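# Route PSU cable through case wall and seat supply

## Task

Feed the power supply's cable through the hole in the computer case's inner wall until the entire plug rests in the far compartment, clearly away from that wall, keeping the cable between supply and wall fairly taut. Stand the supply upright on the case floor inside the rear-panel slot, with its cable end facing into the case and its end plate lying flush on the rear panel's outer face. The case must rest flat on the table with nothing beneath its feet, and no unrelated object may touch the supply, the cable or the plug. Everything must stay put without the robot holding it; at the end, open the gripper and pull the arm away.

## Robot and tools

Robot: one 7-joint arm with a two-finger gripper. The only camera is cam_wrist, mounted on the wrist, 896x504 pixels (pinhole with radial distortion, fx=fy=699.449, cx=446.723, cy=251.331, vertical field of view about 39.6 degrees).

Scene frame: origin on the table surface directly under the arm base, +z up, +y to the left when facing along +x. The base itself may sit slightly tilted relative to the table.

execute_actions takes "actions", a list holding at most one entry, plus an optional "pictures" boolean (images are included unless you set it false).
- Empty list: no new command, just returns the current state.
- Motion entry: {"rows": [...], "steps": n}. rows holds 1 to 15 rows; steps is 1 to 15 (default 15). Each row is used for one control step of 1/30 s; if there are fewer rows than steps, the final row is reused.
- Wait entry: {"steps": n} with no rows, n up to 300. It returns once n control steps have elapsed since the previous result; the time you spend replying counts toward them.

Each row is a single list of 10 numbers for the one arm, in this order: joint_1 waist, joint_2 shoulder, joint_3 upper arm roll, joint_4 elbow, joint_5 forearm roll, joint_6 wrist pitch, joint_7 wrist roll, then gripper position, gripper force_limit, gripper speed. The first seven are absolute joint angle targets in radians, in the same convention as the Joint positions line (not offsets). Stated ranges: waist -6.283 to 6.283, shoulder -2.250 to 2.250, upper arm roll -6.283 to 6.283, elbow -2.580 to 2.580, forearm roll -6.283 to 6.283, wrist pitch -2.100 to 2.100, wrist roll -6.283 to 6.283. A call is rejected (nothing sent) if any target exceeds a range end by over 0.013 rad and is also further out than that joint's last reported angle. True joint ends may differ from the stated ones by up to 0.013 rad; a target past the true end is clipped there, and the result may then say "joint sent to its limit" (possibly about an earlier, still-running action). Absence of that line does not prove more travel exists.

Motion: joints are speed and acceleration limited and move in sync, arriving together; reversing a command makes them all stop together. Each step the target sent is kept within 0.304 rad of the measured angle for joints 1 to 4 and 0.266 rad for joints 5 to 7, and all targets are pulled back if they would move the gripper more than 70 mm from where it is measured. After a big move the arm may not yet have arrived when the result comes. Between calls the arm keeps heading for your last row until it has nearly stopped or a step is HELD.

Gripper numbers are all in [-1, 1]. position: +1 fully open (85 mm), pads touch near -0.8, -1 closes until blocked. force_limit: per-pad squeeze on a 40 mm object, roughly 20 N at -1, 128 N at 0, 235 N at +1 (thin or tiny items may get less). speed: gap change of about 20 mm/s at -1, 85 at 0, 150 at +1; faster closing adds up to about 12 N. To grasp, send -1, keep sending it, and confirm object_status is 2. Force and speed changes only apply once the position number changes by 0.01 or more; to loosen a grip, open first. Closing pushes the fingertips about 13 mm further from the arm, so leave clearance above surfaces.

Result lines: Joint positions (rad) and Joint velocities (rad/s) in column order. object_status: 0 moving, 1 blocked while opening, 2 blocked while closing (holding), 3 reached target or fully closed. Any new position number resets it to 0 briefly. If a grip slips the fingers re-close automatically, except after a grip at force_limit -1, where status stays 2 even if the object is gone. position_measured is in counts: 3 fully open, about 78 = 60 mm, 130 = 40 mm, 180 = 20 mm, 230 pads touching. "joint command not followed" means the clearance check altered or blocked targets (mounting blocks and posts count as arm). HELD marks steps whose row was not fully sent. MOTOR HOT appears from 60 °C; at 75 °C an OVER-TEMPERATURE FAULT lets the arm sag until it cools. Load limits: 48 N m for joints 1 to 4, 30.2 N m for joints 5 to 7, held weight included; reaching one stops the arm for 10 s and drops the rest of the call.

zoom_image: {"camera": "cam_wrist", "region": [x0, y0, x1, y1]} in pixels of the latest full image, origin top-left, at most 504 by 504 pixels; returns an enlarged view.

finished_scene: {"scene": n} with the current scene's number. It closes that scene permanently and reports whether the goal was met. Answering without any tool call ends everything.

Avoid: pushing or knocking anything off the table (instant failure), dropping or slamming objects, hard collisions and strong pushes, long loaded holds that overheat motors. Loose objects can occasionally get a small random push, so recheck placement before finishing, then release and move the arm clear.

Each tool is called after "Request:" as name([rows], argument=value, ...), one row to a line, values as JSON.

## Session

Request:
execute_actions(actions=[])

Scene clock: 0.00 s of 5400.00 s.
position_measured=3 object_status=3
Joint positions: [-0.006  0.211 -0.009  2.005 -0.436  0.622  1.404]
Joint velocities: [-0.    -0.    -0.001  0.     0.001  0.     0.   ]

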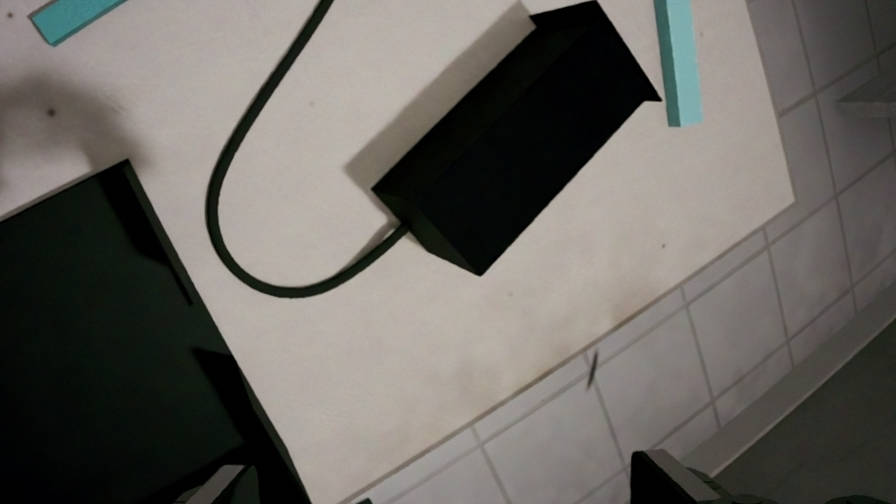

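Request:
execute_actions([
  {"rows":[[0,0.2,0,1.1,0,1.84,-1.57,1,0,0]]},
], pictures=false)

Request:
execute_actions([
  {"steps":75},
])

Request:
zoom_image(camera="cam_wrist", region=[380,50,884,400])

Scene clock: 8.80 s of 5400.00 s.
position_measured=3 object_status=3
Joint positions: [-0.001  0.203 -0.001  1.59  -0.108  0.987  1.04 ]
Joint velocities: [ 0.007 -0.009  0.009 -1.151  0.538  1.009 -1.007]
Steps of this call (steps 1 to 90: nothing new was sent; then 5.30 s passed at rest; steps 91 to 105: all 15 steps of this action). Readings (joint positions | what the end effector reports):
91: [-0.006 0.211 -0.009 2.005 -0.436 0.623 1.403] | position_measured=3 object_status=3
92: [-0.006 0.211 -0.009 2.000 -0.432 0.627 1.400] | position_measured=3 object_status=3
94: [-0.006 0.210 -0.008 1.975 -0.410 0.650 1.378] | position_measured=3 object_status=3
98: [-0.004 0.207 -0.005 1.856 -0.307 0.754 1.274] | position_measured=3 object_status=3
105: the state above

Scene clock: 11.30 s of 5400.00 s.
position_measured=3 object_status=3
Joint positions: [ 0.    0.2  -0.    1.1  -0.    1.84 -1.57]
Joint velocities: [-0.     0.     0.001  0.     0.     0.     0.001]
Steps of this call (steps 1 to 75: the robot went on to your last target). Readings (joint positions | what the end effector reports):
1: [-0.001 0.203 -0.001 1.551 -0.091 1.021 1.006] | position_measured=3 object_status=3
2: [-0.001 0.202 -0.001 1.512 -0.077 1.055 0.972] | position_measured=3 object_status=3
4: [-0.000 0.202 -0.001 1.435 -0.054 1.123 0.904] | position_measured=3 object_status=3
8: [-0.000 0.201 -0.000 1.278 -0.025 1.266 0.760] | position_measured=3 object_status=3
75: the state above

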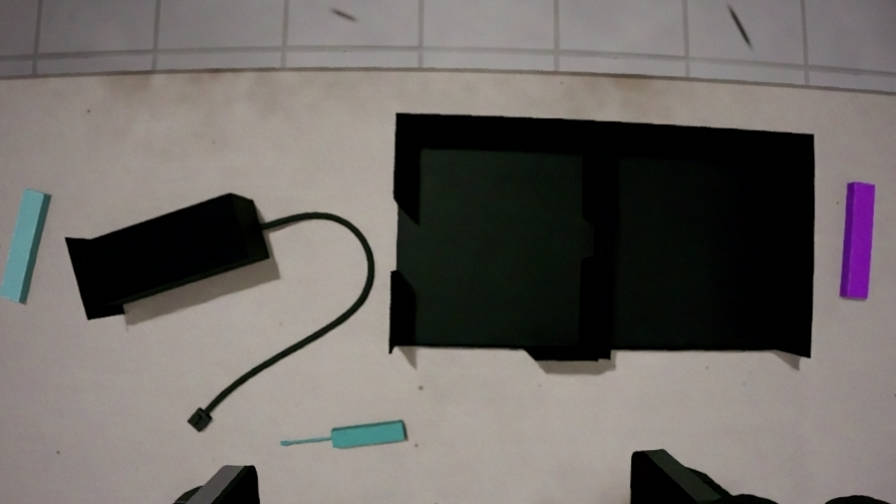

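Region (380, 50, 884, 400) of cam_wrist's 896x504 image, scaled by 1.000; it fills the top 350 rows of this view, and the rest is white.

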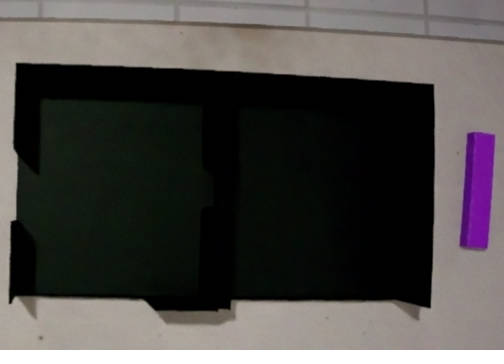

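Request:
execute_actions([
  {"rows":[[-0.489,0.5,0,2.09,0,0.55,0.03,-0.1,-0.6,0]]},
], pictures=false)

Request:
execute_actions([
  {"steps":40},
], pictures=false)

Request:
execute_actions([
  {"rows":[[-0.489,0.8436,0,2.1278,0,0.17,0.03,-0.1,-0.6,0]]},
], pictures=false)

Request:
execute_actions([
  {"steps":10},
])

Scene clock: 18.03 s of 5400.00 s.
position_measured=95 object_status=0
Joint positions: [-0.293  0.4    0.     1.394  0.     1.58  -1.312]
Joint velocities: [-0.62   0.324 -0.005  0.852 -0.003 -0.751  0.746]
Steps of this call (steps 1 to 15: the robot went on to your last target; steps 16 to 90: nothing new was sent; then 3.23 s passed at rest; steps 91 to 105: all 15 steps of this action). Readings (joint positions | what the end effector reports):
91: [-0.001 0.201 0.000 1.101 0.000 1.840 -1.570] | position_measured=3 object_status=0
92: [-0.008 0.205 0.001 1.104 0.001 1.836 -1.566] | position_measured=4 object_status=0
94: [-0.037 0.231 0.002 1.129 0.001 1.814 -1.544] | position_measured=14 object_status=0
98: [-0.127 0.306 0.001 1.216 0.001 1.737 -1.467] | position_measured=43 object_status=0
105: the state above

Scene clock: 19.37 s of 5400.00 s.
position_measured=141 object_status=3
Joint positions: [-0.489  0.5   -0.     2.09   0.     0.55   0.03 ]
Joint velocities: [-0.     0.    -0.     0.002 -0.    -0.002  0.007]
Steps of this call (steps 1 to 40: the robot went on to your last target). Readings (joint positions | what the end effector reports):
1: [-0.313 0.410 0.000 1.423 0.000 1.555 -1.286] | position_measured=103 object_status=0
2: [-0.332 0.420 0.000 1.453 0.000 1.528 -1.260] | position_measured=110 object_status=0
4: [-0.365 0.437 -0.000 1.516 -0.000 1.473 -1.204] | position_measured=125 object_status=0
8: [-0.416 0.463 -0.001 1.654 -0.000 1.352 -1.084] | position_measured=140 object_status=0
40: the state above

Scene clock: 19.87 s of 5400.00 s.
position_measured=141 object_status=3
Joint positions: [-0.489  0.827 -0.     2.127  0.     0.185  0.03 ]
Joint velocities: [-0.     0.279 -0.     0.036  0.    -0.425 -0.001]
Steps of this call (steps 1 to 15: all 15 steps of this action). Readings (joint positions | what the end effector reports):
1: [-0.489 0.501 -0.000 2.090 -0.000 0.550 0.030] | position_measured=141 object_status=3
2: [-0.489 0.507 0.000 2.090 -0.000 0.546 0.030] | position_measured=141 object_status=3
4: [-0.489 0.536 0.000 2.093 -0.000 0.523 0.030] | position_measured=141 object_status=3
8: [-0.489 0.655 0.000 2.106 -0.000 0.419 0.030] | position_measured=141 object_status=3
15: the state above

Scene clock: 20.20 s of 5400.00 s.
position_measured=141 object_status=3
Joint positions: [-0.489  0.843 -0.     2.128  0.     0.17   0.03 ]
Joint velocities: [ 0.001  0.008 -0.001 -0.    -0.    -0.     0.001]
Steps of this call (steps 1 to 10: the robot went on to your last target). Readings (joint positions | what the end effector reports):
1: [-0.489 0.833 -0.000 2.127 0.000 0.175 0.030] | position_measured=141 object_status=3
2: [-0.489 0.835 -0.000 2.128 0.000 0.172 0.030] | position_measured=141 object_status=3
4: [-0.489 0.838 -0.000 2.128 -0.000 0.170 0.030] | position_measured=141 object_status=3
8: [-0.489 0.842 -0.000 2.128 0.000 0.170 0.030] | position_measured=141 object_status=3
10: the state above

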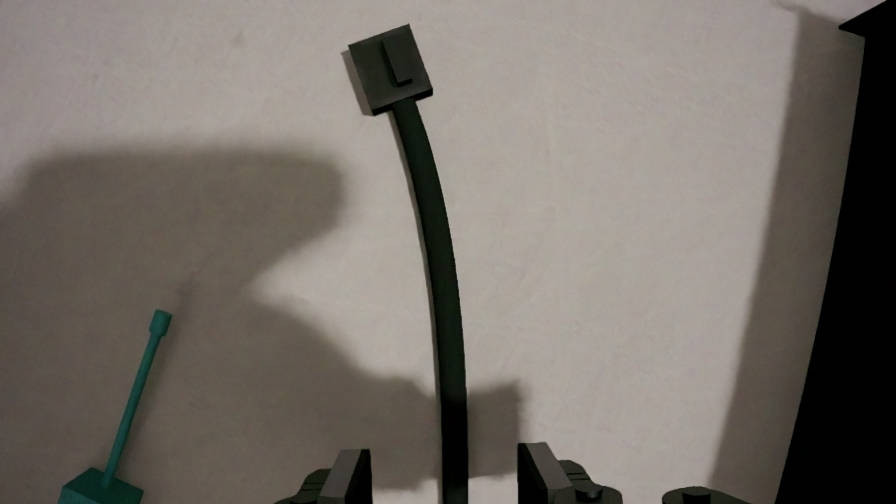

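Request:
execute_actions([
  {"rows":[[-0.525,0.9236,0,2.113,0,0.105,0.02,-0.1,-0.6,0]]},
], pictures=false)

Request:
execute_actions([
  {"rows":[[-0.525,0.9236,0,2.113,0,0.105,0.02,-1,-0.6,0.3]]},
])

Scene clock: 27.73 s of 5400.00 s.
position_measured=141 object_status=3
Joint positions: [-0.525  0.923 -0.     2.113 -0.     0.105  0.02 ]
Joint velocities: [-0.004  0.007 -0.001  0.    -0.001  0.    -0.   ]
Steps of this call (steps 1 to 30: the robot went on to your last target; steps 31 to 90: nothing new was sent; then 4.03 s passed at rest; steps 91 to 105: all 15 steps of this action). Readings (joint positions | what the end effector reports):
91: [-0.490 0.845 0.000 2.128 0.000 0.170 0.030] | position_measured=141 object_status=3
92: [-0.492 0.851 0.001 2.127 0.000 0.166 0.029] | position_measured=141 object_status=3
94: [-0.505 0.879 0.001 2.122 0.000 0.145 0.026] | position_measured=141 object_status=3
98: [-0.523 0.919 -0.001 2.114 -0.000 0.106 0.020] | position_measured=141 object_status=3
105: the state above

Scene clock: 28.23 s of 5400.00 s.
position_measured=217 object_status=0
Joint positions: [-0.525  0.923  0.     2.113  0.     0.105  0.02 ]
Joint velocities: [ 0.     0.    -0.001 -0.    -0.001  0.001 -0.002]
Steps of this call (steps 1 to 15: all 15 steps of this action). Readings (joint positions | what the end effector reports):
1: [-0.525 0.923 -0.000 2.113 -0.000 0.105 0.020] | position_measured=141 object_status=0
2: [-0.525 0.923 -0.000 2.113 -0.000 0.105 0.020] | position_measured=143 object_status=0
4: [-0.525 0.923 -0.000 2.113 -0.000 0.105 0.020] | position_measured=155 object_status=0
8: [-0.525 0.924 -0.000 2.113 -0.000 0.105 0.020] | position_measured=190 object_status=0
15: the state above

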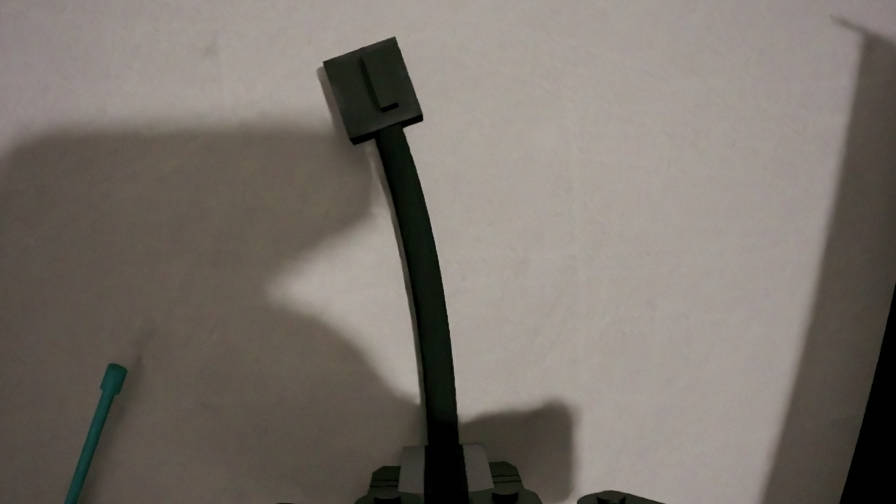

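Request:
execute_actions([
  {"rows":[[-0.45,0.52,0,2.2,0,0.42,0.45,-1,-0.6,0.3]]},
], pictures=false)

Request:
execute_actions([
  {"rows":[[-0.3,0.4715,0,2.3165,0,0.354,1.05,-1,-0.6,0.3]]},
], pictures=false)

Request:
execute_actions([
  {"rows":[[-0.08,0.4715,0,2.3165,0,0.354,1.65,-1,-0.6,0.3]]},
], pictures=false)

Request:
execute_actions([
  {"rows":[[0.1,0.5,0,2.22,0,0.42,2.25,-1,-0.6,0.3]]},
], pictures=false)

Request:
execute_actions([
  {"rows":[[0.19,0.58,0,2.03,0,0.53,2.8,-1,-0.6,0.3]]},
], pictures=false)

Request:
execute_actions([
  {"rows":[[0.212,0.69,0,1.77,0,0.68,3.25,-1,-0.6,0.3]]},
])

Request:
execute_actions([
  {"rows":[[0.05,0.685,0,1.785,0,0.672,3.0,-1,-0.6,0.3]]},
])

Scene clock: 34.13 s of 5400.00 s.
position_measured=217 object_status=2
Joint positions: [-0.456  0.557  0.     2.193  0.     0.395  0.407]
Joint velocities: [ 0.084 -0.513  0.004  0.111  0.001  0.427  0.75 ]
Steps of this call (steps 1 to 15: the robot went on to your last target; steps 16 to 90: nothing new was sent; then 2.40 s passed at rest; steps 91 to 105: all 15 steps of this action). Readings (joint positions | what the end effector reports):
91: [-0.525 0.922 -0.000 2.113 -0.000 0.106 0.020] | position_measured=217 object_status=2
92: [-0.523 0.916 -0.000 2.115 -0.000 0.109 0.024] | position_measured=217 object_status=2
94: [-0.516 0.888 -0.001 2.122 -0.000 0.131 0.046] | position_measured=217 object_status=2
98: [-0.491 0.767 -0.000 2.151 0.000 0.231 0.148] | position_measured=217 object_status=2
105: the state above

Scene clock: 34.63 s of 5400.00 s.
position_measured=217 object_status=2
Joint positions: [-0.31   0.475  0.     2.31   0.     0.358  0.976]
Joint velocities: [ 0.125 -0.04   0.002  0.092  0.002 -0.056  1.139]
Steps of this call (steps 1 to 15: all 15 steps of this action). Readings (joint positions | what the end effector reports):
1: [-0.453 0.542 0.000 2.197 0.000 0.407 0.430] | position_measured=217 object_status=2
2: [-0.444 0.531 -0.001 2.203 -0.000 0.410 0.456] | position_measured=217 object_status=2
4: [-0.411 0.512 -0.002 2.227 -0.000 0.404 0.530] | position_measured=217 object_status=2
8: [-0.352 0.490 0.001 2.278 0.000 0.377 0.692] | position_measured=217 object_status=2
15: the state above

Scene clock: 35.13 s of 5400.00 s.
position_measured=217 object_status=2
Joint positions: [-0.096  0.472 -0.     2.316 -0.     0.354  1.575]
Joint velocities: [ 0.211 -0.001  0.005  0.001  0.003 -0.001  1.146]
Steps of this call (steps 1 to 15: all 15 steps of this action). Readings (joint positions | what the end effector reports):
1: [-0.305 0.474 -0.000 2.313 -0.000 0.356 1.011] | position_measured=217 object_status=2
2: [-0.295 0.474 -0.001 2.314 -0.000 0.356 1.048] | position_measured=217 object_status=2
4: [-0.259 0.473 -0.001 2.315 -0.000 0.355 1.128] | position_measured=217 object_status=2
8: [-0.167 0.472 0.001 2.316 0.000 0.354 1.291] | position_measured=217 object_status=2
15: the state above

Scene clock: 35.63 s of 5400.00 s.
position_measured=217 object_status=2
Joint positions: [ 0.088  0.498 -0.001  2.226 -0.     0.416  2.175]
Joint velocities: [ 0.152  0.025  0.004 -0.087  0.003  0.055  1.145]
Steps of this call (steps 1 to 15: all 15 steps of this action). Readings (joint positions | what the end effector reports):
1: [-0.089 0.472 -0.000 2.316 -0.000 0.354 1.611] | position_measured=217 object_status=2
2: [-0.076 0.474 -0.001 2.313 -0.000 0.357 1.648] | position_measured=217 object_status=2
4: [-0.035 0.479 -0.002 2.299 -0.000 0.368 1.729] | position_measured=217 object_status=2
8: [0.036 0.490 0.000 2.256 0.000 0.396 1.891] | position_measured=217 object_status=2
15: the state above

Scene clock: 36.13 s of 5400.00 s.
position_measured=217 object_status=2
Joint positions: [ 0.186  0.576 -0.     2.037 -0.     0.526  2.765]
Joint velocities: [ 0.06   0.06   0.003 -0.155  0.001  0.083  0.793]
Steps of this call (steps 1 to 15: all 15 steps of this action). Readings (joint positions | what the end effector reports):
1: [0.093 0.499 -0.000 2.222 -0.000 0.418 2.211] | position_measured=217 object_status=2
2: [0.101 0.503 -0.001 2.216 -0.000 0.422 2.248] | position_measured=217 object_status=2
4: [0.123 0.516 -0.001 2.187 -0.001 0.440 2.329] | position_measured=217 object_status=2
8: [0.158 0.550 -0.000 2.102 -0.000 0.488 2.491] | position_measured=217 object_status=2
15: the state above

Scene clock: 36.63 s of 5400.00 s.
position_measured=217 object_status=2
Joint positions: [ 0.211  0.687 -0.001  1.773 -0.     0.678  3.247]
Joint velocities: [ 0.003  0.013  0.    -0.056  0.001  0.035  0.115]
Steps of this call (steps 1 to 15: all 15 steps of this action). Readings (joint positions | what the end effector reports):
1: [0.187 0.579 -0.000 2.032 -0.000 0.529 2.788] | position_measured=217 object_status=2
2: [0.190 0.583 -0.000 2.024 -0.000 0.534 2.811] | position_measured=217 object_status=2
4: [0.195 0.599 -0.001 1.992 -0.000 0.553 2.871] | position_measured=217 object_status=2
8: [0.204 0.645 -0.000 1.880 -0.000 0.616 3.029] | position_measured=217 object_status=2
15: the state above

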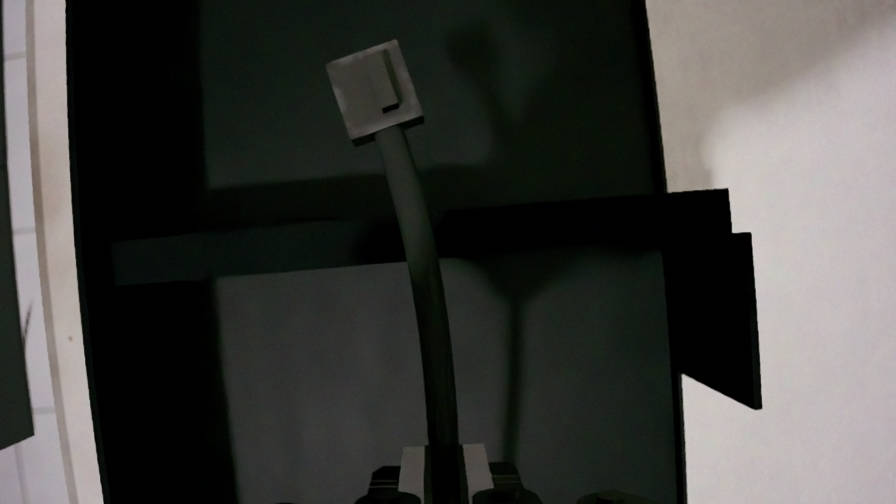

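Scene clock: 37.13 s of 5400.00 s.
position_measured=217 object_status=2
Joint positions: [0.054 0.685 0.    1.785 0.    0.672 3.   ]
Joint velocities: [-0.025 -0.001  0.004  0.001  0.    -0.001 -0.002]
Steps of this call (steps 1 to 15: all 15 steps of this action). Readings (joint positions | what the end effector reports):
1: [0.210 0.687 -0.000 1.772 -0.000 0.679 3.248] | position_measured=217 object_status=2
2: [0.204 0.688 0.001 1.772 0.000 0.679 3.242] | position_measured=217 object_status=2
4: [0.176 0.688 0.003 1.773 0.001 0.678 3.204] | position_measured=217 object_status=2
8: [0.086 0.686 -0.000 1.781 -0.000 0.674 3.058] | position_measured=217 object_status=2
15: the state above

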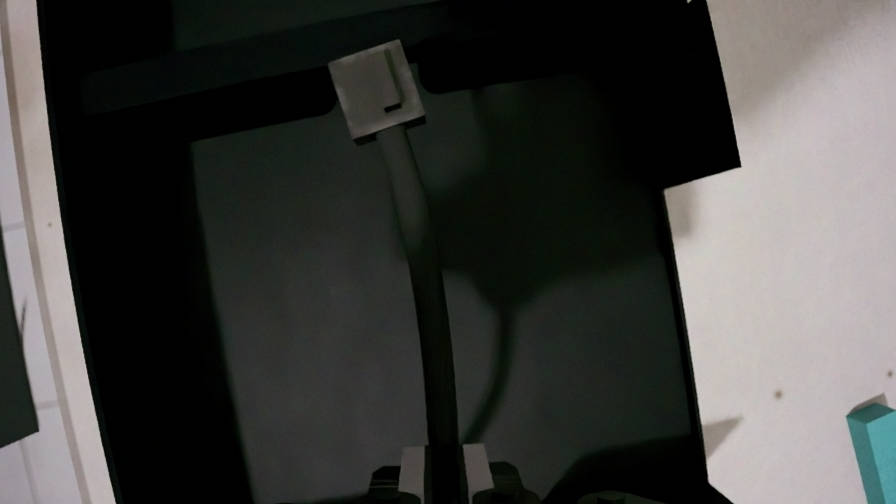

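Request:
execute_actions([
  {"rows":[[0.05,0.924,0,1.787,0,0.431,3.0,-1,-0.6,0.3]]},
])

Scene clock: 39.30 s of 5400.00 s.
position_measured=217 object_status=2
Joint positions: [0.05  0.918 0.    1.788 0.    0.432 3.   ]
Joint velocities: [ 0.     0.038  0.002 -0.012 -0.001 -0.014  0.001]
Steps of this call (steps 1 to 15: the robot went on to your last target; steps 16 to 50: nothing new was sent; steps 51 to 65: all 15 steps of this action). Readings (joint positions | what the end effector reports):
51: [0.051 0.686 0.001 1.785 0.000 0.672 3.000] | position_measured=217 object_status=2
52: [0.051 0.691 0.001 1.785 0.000 0.667 3.000] | position_measured=217 object_status=2
54: [0.051 0.719 0.001 1.784 0.000 0.642 3.000] | position_measured=217 object_status=2
58: [0.051 0.832 0.001 1.785 0.000 0.529 3.000] | position_measured=217 object_status=2
65: the state above

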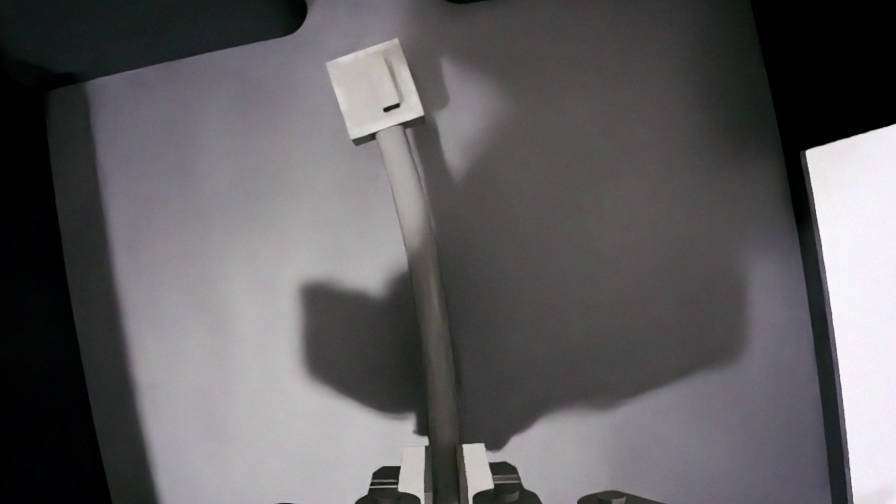

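Request:
execute_actions([
  {"rows":[[0.065,0.926,0,1.785,0,0.431,3.015,-1,-0.6,0.3],[0.08,0.928,0,1.783,0,0.431,3.03,-1,-0.6,0.3],[0.095,0.93,0,1.781,0,0.431,3.045,-1,-0.6,0.3],[0.11,0.932,0,1.778,0,0.432,3.06,-1,-0.6,0.3],[0.125,0.934,0,1.775,0,0.433,3.075,-1,-0.6,0.3],[0.14,0.937,0,1.771,0,0.434,3.09,-1,-0.6,0.3],[0.155,0.94,0,1.766,0,0.436,3.11,-1,-0.6,0.3],[0.17,0.944,0,1.761,0,0.437,3.14,-1,-0.6,0.3],[0.185,0.948,0,1.755,0,0.439,3.17,-1,-0.6,0.3],[0.2,0.953,0,1.749,0,0.44,3.2,-1,-0.6,0.3],[0.215,0.959,0,1.742,0,0.441,3.235,-1,-0.6,0.3],[0.23,0.966,0,1.735,0,0.441,3.27,-1,-0.6,0.3],[0.249,0.978,0,1.724,0,0.44,3.31,-1,-0.6,0.3]]},
], pictures=false)

Request:
execute_actions([
  {"steps":8},
])

Request:
execute_actions([
  {"rows":[[0.249,0.978,0,1.724,0,0.44,3.31,-0.3,-0.6,-0.3]]},
])

Request:
execute_actions([
  {"rows":[[0.23,0.68,0,1.7,0,0.76,3.32,-0.3,-0.6,0]]},
], pictures=false)

Request:
execute_actions([
  {"rows":[[-0.15,0.2,0,1.4,0,1.54,4.563,1,0,0]]},
], pictures=false)

Request:
execute_actions([
  {"steps":35},
])

Scene clock: 46.53 s of 5400.00 s.
position_measured=217 object_status=2
Joint positions: [ 0.235  0.972 -0.     1.73  -0.     0.44   3.285]
Joint velocities: [ 0.253  0.133  0.036 -0.143  0.009 -0.008  0.662]
Steps of this call (steps 1 to 15: the robot went on to your last target; steps 16 to 90: nothing new was sent; then 3.73 s passed at rest; steps 91 to 105: all 15 steps of this action). Readings (joint positions | what the end effector reports):
91: [0.051 0.924 -0.000 1.787 0.000 0.431 3.001] | position_measured=217 object_status=2
92: [0.057 0.925 -0.001 1.786 -0.000 0.431 3.005] | position_measured=217 object_status=2
94: [0.082 0.928 -0.002 1.783 -0.000 0.431 3.028] | position_measured=217 object_status=2
98: [0.138 0.937 -0.001 1.771 -0.000 0.434 3.089] | position_measured=217 object_status=2
105: the state above

Scene clock: 46.80 s of 5400.00 s.
position_measured=217 object_status=2
Joint positions: [ 0.247  0.978 -0.001  1.724 -0.     0.44   3.31 ]
Joint velocities: [ 0.01   0.004 -0.002 -0.001 -0.     0.001 -0.001]
Steps of this call (steps 1 to 8: the robot went on to your last target). Readings (joint positions | what the end effector reports):
1: [0.241 0.975 0.001 1.727 -0.000 0.440 3.301] | position_measured=217 object_status=2
2: [0.243 0.976 0.001 1.725 0.000 0.440 3.308] | position_measured=217 object_status=2
4: [0.245 0.976 -0.000 1.725 -0.000 0.440 3.310] | position_measured=217 object_status=2
8: the state above

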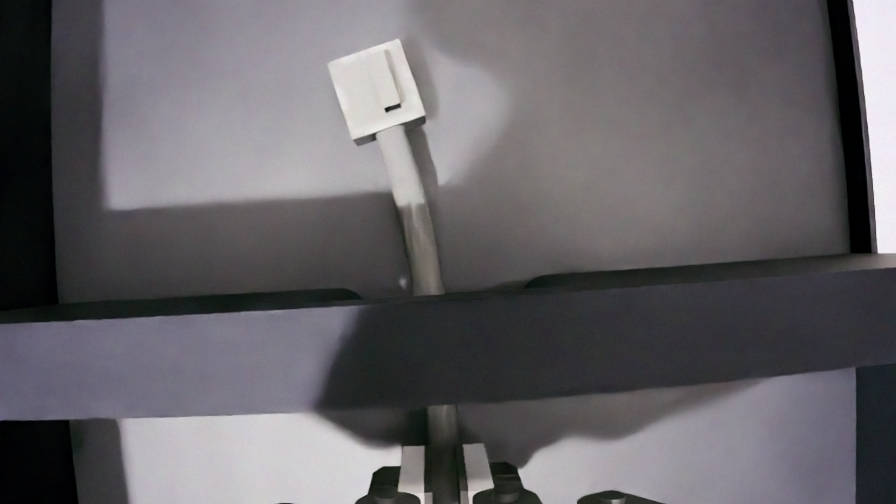

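Scene clock: 47.30 s of 5400.00 s.
position_measured=167 object_status=0
Joint positions: [0.249 0.978 0.    1.724 0.    0.44  3.31 ]
Joint velocities: [-0.     0.001 -0.001  0.    -0.001 -0.001 -0.   ]
Steps of this call (steps 1 to 15: all 15 steps of this action). Readings (joint positions | what the end effector reports):
1: [0.248 0.978 -0.001 1.724 -0.000 0.440 3.310] | position_measured=217 object_status=0
2: [0.248 0.978 -0.001 1.724 -0.000 0.440 3.310] | position_measured=217 object_status=0
4: [0.248 0.978 -0.001 1.724 -0.000 0.440 3.310] | position_measured=209 object_status=0
8: [0.249 0.978 -0.000 1.724 0.000 0.440 3.310] | position_measured=187 object_status=0
15: the state above

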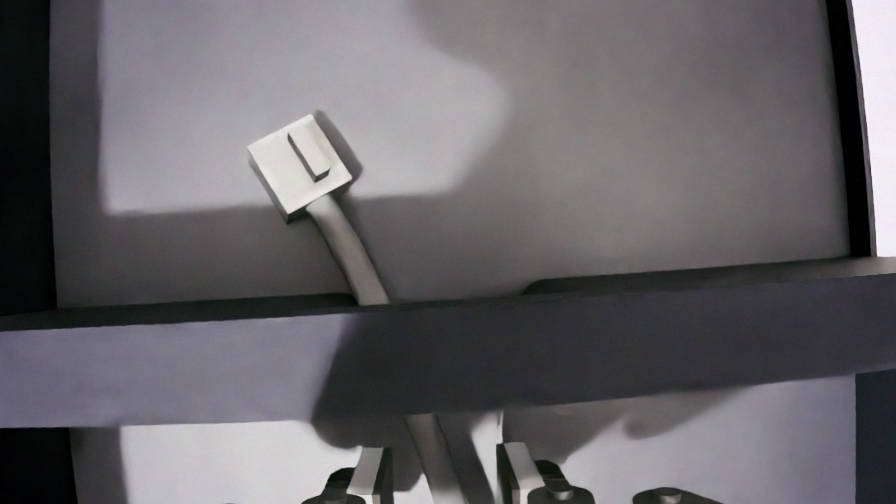

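Scene clock: 47.80 s of 5400.00 s.
position_measured=167 object_status=3
Joint positions: [ 0.231  0.688 -0.     1.699 -0.     0.756  3.32 ]
Joint velocities: [-0.006 -0.113 -0.    -0.01  -0.     0.17   0.005]
Steps of this call (steps 1 to 15: all 15 steps of this action). Readings (joint positions | what the end effector reports):
1: [0.249 0.977 0.000 1.724 0.000 0.441 3.310] | position_measured=167 object_status=0
2: [0.249 0.972 0.000 1.724 0.000 0.445 3.310] | position_measured=167 object_status=0
4: [0.247 0.944 0.000 1.723 0.000 0.467 3.311] | position_measured=167 object_status=0
8: [0.240 0.833 0.000 1.713 0.000 0.576 3.315] | position_measured=167 object_status=3
15: the state above

Scene clock: 48.30 s of 5400.00 s.
position_measured=75 object_status=0
Joint positions: [-0.004  0.417  0.     1.511  0.     0.995  3.557]
Joint velocities: [-0.476 -0.703 -0.001 -0.369 -0.001  0.746  0.75 ]
Steps of this call (steps 1 to 15: all 15 steps of this action). Readings (joint positions | what the end effector reports):
1: [0.229 0.686 0.000 1.698 0.000 0.759 3.320] | position_measured=167 object_status=0
2: [0.223 0.680 0.001 1.695 0.001 0.764 3.324] | position_measured=166 object_status=0
4: [0.195 0.654 0.003 1.671 0.001 0.786 3.346] | position_measured=156 object_status=0
8: [0.114 0.574 0.002 1.604 0.001 0.854 3.415] | position_measured=128 object_status=0
15: the state above

Scene clock: 49.47 s of 5400.00 s.
position_measured=3 object_status=3
Joint positions: [-0.15   0.2   -0.     1.4   -0.     1.54   4.563]
Joint velocities: [ 0.    -0.001  0.     0.    -0.    -0.001 -0.   ]
Steps of this call (steps 1 to 35: the robot went on to your last target). Readings (joint positions | what the end effector reports):
1: [-0.020 0.393 0.000 1.499 0.000 1.022 3.583] | position_measured=67 object_status=0
2: [-0.036 0.370 0.000 1.487 0.000 1.051 3.613] | position_measured=60 object_status=0
4: [-0.068 0.323 -0.000 1.462 -0.000 1.121 3.683] | position_measured=45 object_status=0
8: [-0.111 0.257 -0.001 1.426 -0.001 1.282 3.844] | position_measured=15 object_status=0
35: the state above

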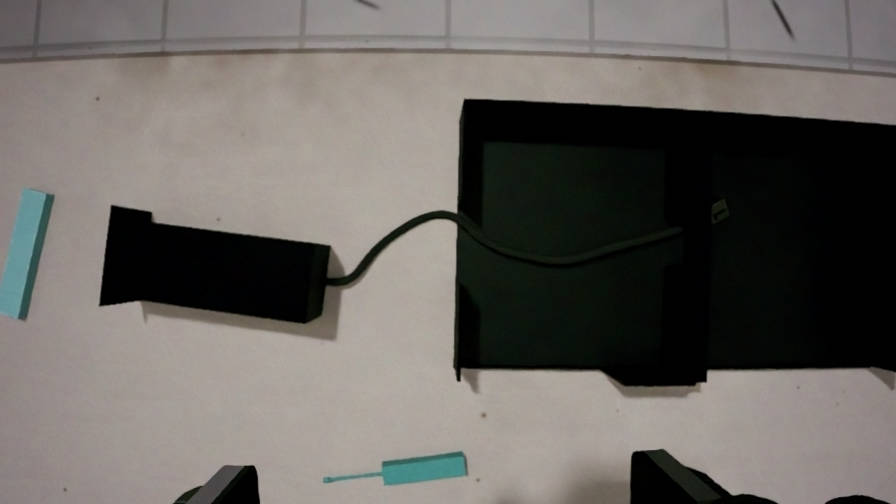

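Request:
execute_actions([
  {"rows":[[-0.516,0.72,0,1.57,0,0.9,2.495,1,0,0]]},
], pictures=false)

Request:
execute_actions([
  {"steps":48},
])

Request:
execute_actions([
  {"rows":[[-0.516,0.8487,0,1.6064,0,0.7365,2.495,1,0,0]]},
])

Scene clock: 54.70 s of 5400.00 s.
position_measured=3 object_status=3
Joint positions: [-0.395  0.509  0.     1.514  0.     1.271  4.294]
Joint velocities: [-0.442  0.783  0.002  0.206  0.001 -0.838 -0.836]
Steps of this call (steps 1 to 15: the robot went on to your last target; steps 16 to 90: nothing new was sent; then 1.73 s passed at rest; steps 91 to 105: all 15 steps of this action). Readings (joint positions | what the end effector reports):
91: [-0.151 0.201 0.000 1.400 0.000 1.540 4.563] | position_measured=3 object_status=3
92: [-0.158 0.206 0.001 1.402 0.001 1.536 4.559] | position_measured=3 object_status=3
94: [-0.187 0.233 0.002 1.416 0.001 1.514 4.537] | position_measured=3 object_status=3
98: [-0.278 0.327 0.001 1.459 0.000 1.434 4.457] | position_measured=3 object_status=3
105: the state above

Scene clock: 56.30 s of 5400.00 s.
position_measured=3 object_status=3
Joint positions: [-0.516  0.72  -0.     1.57  -0.     0.9    2.495]
Joint velocities: [ 0.    -0.     0.001 -0.     0.001  0.001 -0.012]
Steps of this call (steps 1 to 48: the robot went on to your last target). Readings (joint positions | what the end effector reports):
1: [-0.410 0.535 0.000 1.521 0.000 1.241 4.265] | position_measured=3 object_status=3
2: [-0.425 0.560 0.000 1.528 0.000 1.209 4.232] | position_measured=3 object_status=3
4: [-0.452 0.608 -0.000 1.541 -0.000 1.132 4.156] | position_measured=3 object_status=3
8: [-0.486 0.669 -0.001 1.558 -0.000 1.002 3.994] | position_measured=3 object_status=3
48: the state above

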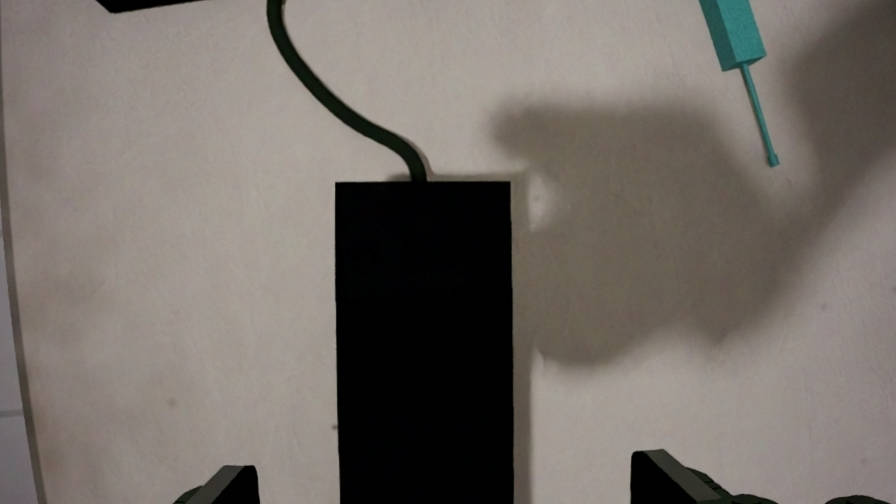

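Scene clock: 56.80 s of 5400.00 s.
position_measured=3 object_status=3
Joint positions: [-0.516  0.847  0.     1.606  0.     0.737  2.495]
Joint velocities: [ 0.     0.013 -0.    -0.    -0.     0.    -0.001]
Steps of this call (steps 1 to 15: all 15 steps of this action). Readings (joint positions | what the end effector reports):
1: [-0.516 0.721 0.000 1.570 -0.000 0.899 2.495] | position_measured=3 object_status=3
2: [-0.516 0.726 0.000 1.571 -0.000 0.894 2.495] | position_measured=3 object_status=3
4: [-0.516 0.754 0.000 1.577 0.000 0.862 2.495] | position_measured=3 object_status=3
8: [-0.516 0.833 -0.000 1.602 -0.000 0.758 2.495] | position_measured=3 object_status=3
15: the state above

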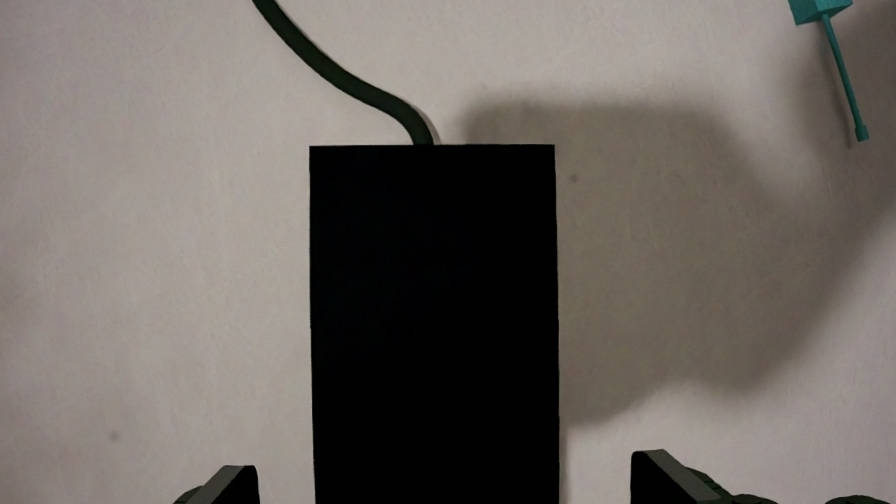

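Request:
execute_actions([
  {"rows":[[-0.516,0.9564,0,1.6093,0,0.626,2.505,1,0,0]]},
], pictures=false)

Request:
execute_actions([
  {"rows":[[-0.516,0.9564,0,1.6093,0,0.626,2.505,-1,0,0.2]]},
], pictures=false)

Request:
execute_actions([
  {"rows":[[-0.516,0.95,0,1.61,0,0.632,2.505,-1,0,0.2],[-0.516,0.945,0,1.61,0,0.637,2.505,-1,0,0.2],[-0.514,0.94,0,1.611,0,0.641,2.505,-1,0,0.2],[-0.51,0.935,0,1.612,0,0.645,2.505,-1,0,0.2],[-0.504,0.93,0,1.613,0,0.649,2.51,-1,0,0.2],[-0.496,0.925,0,1.615,0,0.652,2.52,-1,0,0.2],[-0.488,0.92,0,1.617,0,0.655,2.53,-1,0,0.2],[-0.48,0.918,0,1.619,0,0.655,2.54,-1,0,0.2],[-0.472,0.917,0,1.621,0,0.654,2.55,-1,0,0.2],[-0.464,0.916,0,1.624,0,0.652,2.56,-1,0,0.2],[-0.456,0.915,0,1.626,0,0.651,2.57,-1,0,0.2],[-0.448,0.914,0,1.629,0,0.649,2.58,-1,0,0.2],[-0.44,0.913,0,1.631,0,0.648,2.59,-1,0,0.2],[-0.43,0.912,0,1.634,0,0.646,2.6,-1,0,0.2],[-0.42,0.91,0,1.637,0,0.645,2.62,-1,0,0.2]]},
])

Request:
execute_actions([
  {"rows":[[-0.41,0.909,0,1.64,0,0.643,2.636,-1,0,0.2],[-0.4,0.907,0,1.643,0,0.642,2.653,-1,0,0.2],[-0.39,0.906,0,1.646,0,0.64,2.67,-1,0,0.2],[-0.38,0.905,0,1.649,0,0.638,2.686,-1,0,0.2],[-0.37,0.903,0,1.652,0,0.637,2.703,-1,0,0.2],[-0.36,0.902,0,1.655,0,0.635,2.72,-1,0,0.2],[-0.35,0.9,0,1.658,0,0.634,2.736,-1,0,0.2],[-0.34,0.899,0,1.661,0,0.632,2.753,-1,0,0.2],[-0.33,0.898,0,1.664,0,0.63,2.77,-1,0,0.2],[-0.32,0.896,0,1.667,0,0.629,2.786,-1,0,0.2],[-0.312,0.895,0,1.669,0,0.628,2.8,-1,0,0.2]]},
])

Scene clock: 65.47 s of 5400.00 s.
position_measured=3 object_status=3
Joint positions: [-0.516  0.955  0.     1.609  0.     0.626  2.505]
Joint velocities: [ 0.     0.01  -0.001 -0.    -0.    -0.001  0.001]
Steps of this call (steps 1 to 15: the robot went on to your last target; steps 16 to 90: nothing new was sent; then 5.17 s passed at rest; steps 91 to 105: all 15 steps of this action). Readings (joint positions | what the end effector reports):
91: [-0.516 0.850 0.000 1.606 -0.000 0.736 2.495] | position_measured=3 object_status=3
92: [-0.516 0.855 0.000 1.606 -0.000 0.731 2.495] | position_measured=3 object_status=3
94: [-0.516 0.883 0.000 1.606 0.000 0.705 2.498] | position_measured=3 object_status=3
98: [-0.516 0.948 -0.000 1.610 -0.000 0.634 2.504] | position_measured=3 object_status=3
105: the state above

Scene clock: 65.97 s of 5400.00 s.
position_measured=67 object_status=0
Joint positions: [-0.516  0.955  0.     1.609  0.     0.626  2.505]
Joint velocities: [-0.     0.    -0.001  0.    -0.    -0.001  0.   ]
Steps of this call (steps 1 to 15: all 15 steps of this action). Readings (joint positions | what the end effector reports):
1: [-0.516 0.956 0.000 1.609 0.000 0.626 2.505] | position_measured=3 object_status=0
2: [-0.516 0.956 0.000 1.609 0.000 0.626 2.505] | position_measured=4 object_status=0
4: [-0.516 0.956 -0.000 1.609 -0.000 0.626 2.505] | position_measured=16 object_status=0
8: [-0.516 0.956 -0.000 1.609 0.000 0.626 2.505] | position_measured=48 object_status=0
15: the state above

Scene clock: 66.47 s of 5400.00 s.
position_measured=67 object_status=2
Joint positions: [-0.436  0.913 -0.     1.632 -0.     0.647  2.593]
Joint velocities: [ 0.271 -0.041 -0.006  0.08  -0.003 -0.046  0.35 ]
Steps of this call (steps 1 to 15: all 15 steps of this action). Readings (joint positions | what the end effector reports):
1: [-0.516 0.954 0.000 1.609 0.000 0.626 2.505] | position_measured=67 object_status=2
2: [-0.516 0.951 0.000 1.610 0.000 0.630 2.505] | position_measured=67 object_status=2
4: [-0.514 0.944 -0.001 1.612 -0.000 0.639 2.505] | position_measured=67 object_status=2
8: [-0.491 0.924 -0.001 1.616 -0.000 0.653 2.524] | position_measured=67 object_status=2
15: the state above

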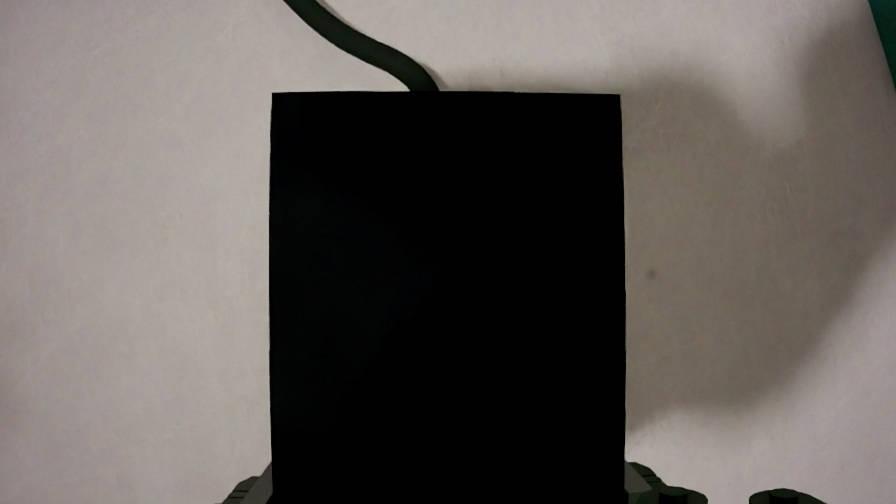

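Scene clock: 66.97 s of 5400.00 s.
position_measured=67 object_status=2
Joint positions: [-0.314  0.896  0.002  1.669  0.001  0.628  2.8  ]
Joint velocities: [ 0.02  -0.002 -0.03   0.003 -0.016 -0.004  0.006]
Steps of this call (steps 1 to 15: all 15 steps of this action). Readings (joint positions | what the end effector reports):
1: [-0.427 0.912 -0.001 1.635 -0.000 0.646 2.607] | position_measured=67 object_status=2
2: [-0.417 0.910 -0.000 1.638 -0.000 0.644 2.623] | position_measured=67 object_status=2
4: [-0.398 0.907 -0.000 1.644 -0.000 0.641 2.656] | position_measured=67 object_status=2
8: [-0.358 0.902 -0.000 1.655 -0.000 0.635 2.722] | position_measured=67 object_status=2
15: the state above

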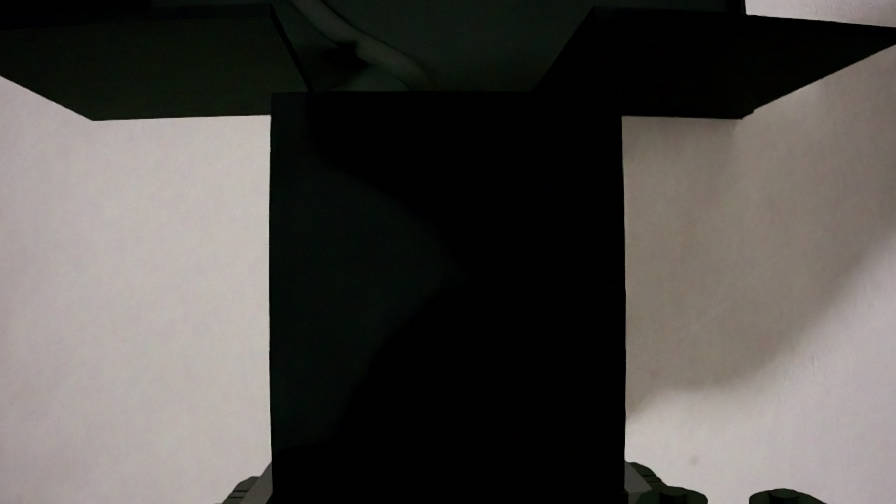

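Request:
execute_actions([
  {"rows":[[-0.31,0.8457,0,1.6505,0,0.6954,2.804,-1,0,0.2]],"steps":12},
])

Request:
execute_actions([
  {"rows":[[-0.304,0.8446,0,1.6535,0,0.6935,2.81,-1,0,0.2],[-0.298,0.8435,0,1.6565,0,0.6916,2.816,-1,0,0.2],[-0.292,0.8424,0,1.6594,0,0.6898,2.822,-1,0,0.2],[-0.286,0.8413,0,1.6622,0,0.6881,2.828,-1,0,0.2],[-0.28,0.8403,0,1.665,0,0.6863,2.834,-1,0,0.2],[-0.275,0.8395,0,1.6672,0,0.6849,2.839,-1,0,0.2],[-0.27,0.8387,0,1.6694,0,0.6835,2.844,-1,0,0.2],[-0.265,0.8378,0,1.6716,0,0.6822,2.849,-1,0,0.2],[-0.26,0.837,0,1.6738,0,0.6808,2.854,-1,0,0.2],[-0.255,0.8362,0,1.676,0,0.6794,2.859,-1,0,0.2],[-0.25,0.8354,0,1.678,0,0.6782,2.864,-1,0,0.2],[-0.245,0.8346,0,1.68,0,0.677,2.869,-1,0,0.2]]},
])

Scene clock: 77.10 s of 5400.00 s.
position_measured=67 object_status=2
Joint positions: [-0.31   0.847 -0.     1.651 -0.     0.695  2.804]
Joint velocities: [ 0.    -0.005  0.001  0.001 -0.    -0.001 -0.002]
Steps of this call (steps 1 to 15: the robot went on to your last target; steps 16 to 90: nothing new was sent; then 6.73 s passed at rest; steps 91 to 102: all 12 steps of this action). Readings (joint positions | what the end effector reports):
91: [-0.312 0.894 -0.000 1.669 -0.000 0.629 2.800] | position_measured=67 object_status=2
92: [-0.312 0.889 -0.000 1.668 -0.000 0.635 2.800] | position_measured=67 object_status=2
94: [-0.311 0.865 -0.000 1.660 -0.000 0.668 2.802] | position_measured=67 object_status=2
98: [-0.310 0.847 0.000 1.650 -0.000 0.695 2.804] | position_measured=67 object_status=2
102: the state above

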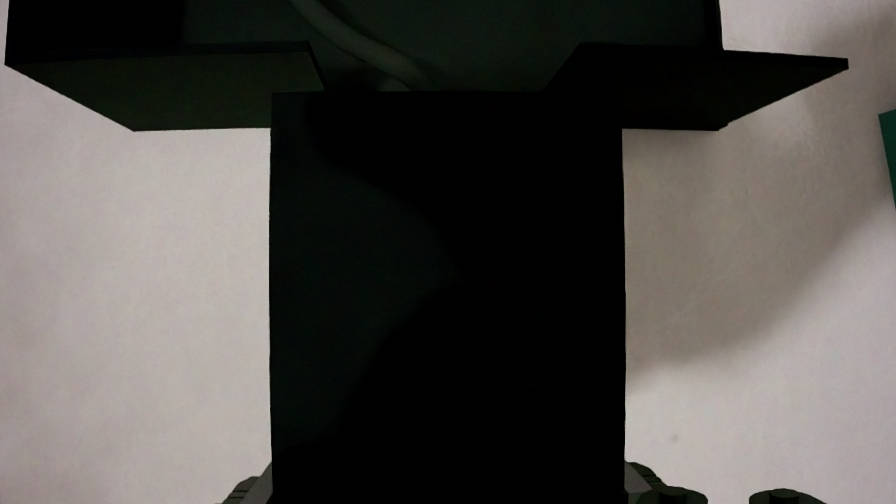

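Scene clock: 77.60 s of 5400.00 s.
position_measured=67 object_status=2
Joint positions: [-0.254  0.834 -0.008  1.678 -0.005  0.676  2.869]
Joint velocities: [ 0.004  0.003  0.006  0.004  0.011 -0.01   0.009]
Steps of this call (steps 1 to 15: all 15 steps of this action). Readings (joint positions | what the end effector reports):
1: [-0.309 0.846 -0.000 1.651 -0.000 0.695 2.805] | position_measured=67 object_status=2
2: [-0.304 0.845 -0.002 1.653 -0.001 0.694 2.808] | position_measured=67 object_status=2
4: [-0.294 0.843 -0.001 1.658 -0.001 0.690 2.819] | position_measured=67 object_status=2
8: [-0.272 0.839 0.000 1.668 0.000 0.684 2.842] | position_measured=67 object_status=2
15: the state above

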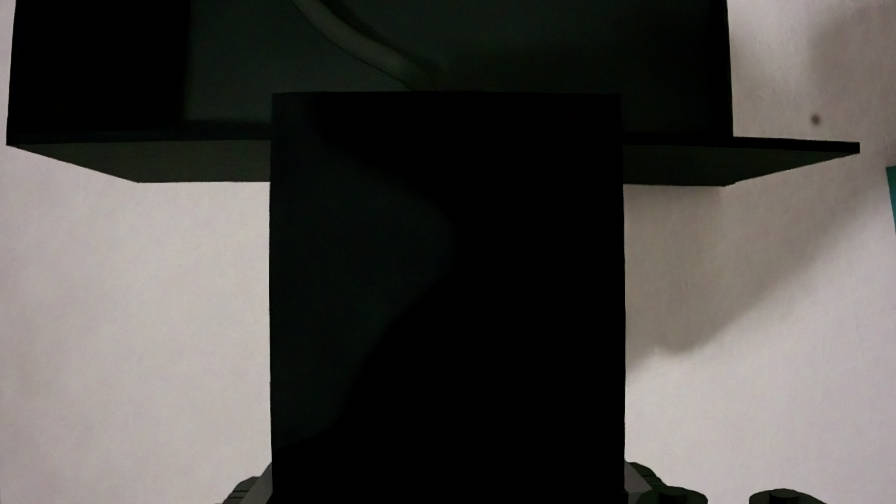

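Request:
execute_actions([
  {"rows":[[-0.278,0.838,0,1.672,0,0.682,2.832,-1,0,0.2],[-0.278,0.838,0,1.672,0,0.682,2.832,-1,0,0.2],[-0.278,0.838,0,1.672,0,0.682,2.832,-1,0,0.2],[-0.278,0.8355,0,1.678,0,0.678,2.832,-1,0,0.2]],"steps":12},
], pictures=false)

Request:
execute_actions([
  {"rows":[[-0.275,0.835,0,1.679,0,0.6775,2.835,-1,0,0.2],[-0.272,0.8345,0,1.6805,0,0.6766,2.838,-1,0,0.2],[-0.269,0.834,0,1.682,0,0.6757,2.841,-1,0,0.2],[-0.266,0.8335,0,1.683,0,0.675,2.844,-1,0,0.2],[-0.263,0.833,0,1.6845,0,0.674,2.847,-1,0,0.2],[-0.26,0.8325,0,1.686,0,0.6733,2.85,-1,0,0.2],[-0.257,0.832,0,1.687,0,0.6725,2.853,-1,0,0.2],[-0.254,0.8315,0,1.6885,0,0.6717,2.856,-1,0,0.2],[-0.25,0.831,0,1.69,0,0.6707,2.86,-1,0,0.2]]},
])

Scene clock: 82.60 s of 5400.00 s.
position_measured=67 object_status=2
Joint positions: [-0.278  0.836  0.     1.678 -0.     0.678  2.832]
Joint velocities: [-0.001 -0.    -0.003 -0.    -0.003 -0.001  0.001]
Steps of this call (steps 1 to 15: the robot went on to your last target; steps 16 to 90: nothing new was sent; then 1.60 s passed at rest; steps 91 to 102: all 12 steps of this action). Readings (joint positions | what the end effector reports):
91: [-0.254 0.834 -0.009 1.678 -0.005 0.676 2.869] | position_measured=67 object_status=2
92: [-0.260 0.835 -0.006 1.677 -0.004 0.676 2.864] | position_measured=67 object_status=2
94: [-0.277 0.837 -0.001 1.674 -0.000 0.680 2.841] | position_measured=67 object_status=2
98: [-0.278 0.836 -0.001 1.678 -0.000 0.678 2.832] | position_measured=67 object_status=2
102: the state above

Scene clock: 83.10 s of 5400.00 s.
position_measured=67 object_status=2
Joint positions: [-0.25   0.831 -0.     1.69  -0.     0.671  2.86 ]
Joint velocities: [ 0.003 -0.001 -0.004 -0.    -0.001 -0.    -0.   ]
Steps of this call (steps 1 to 15: all 15 steps of this action). Readings (joint positions | what the end effector reports):
1: [-0.277 0.836 -0.000 1.678 -0.000 0.678 2.832] | position_measured=67 object_status=2
2: [-0.274 0.835 -0.001 1.679 -0.001 0.677 2.835] | position_measured=67 object_status=2
4: [-0.269 0.834 -0.001 1.682 -0.000 0.676 2.840] | position_measured=67 object_status=2
8: [-0.257 0.832 -0.000 1.687 -0.000 0.673 2.852] | position_measured=67 object_status=2
15: the state above

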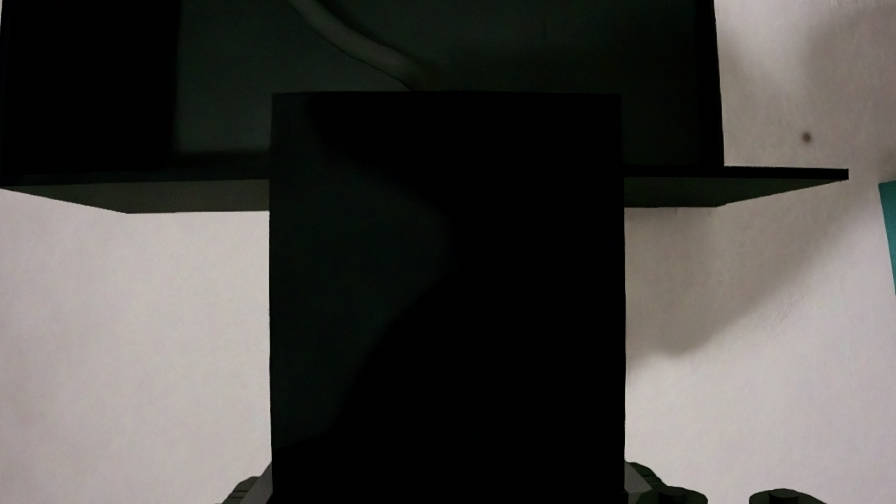

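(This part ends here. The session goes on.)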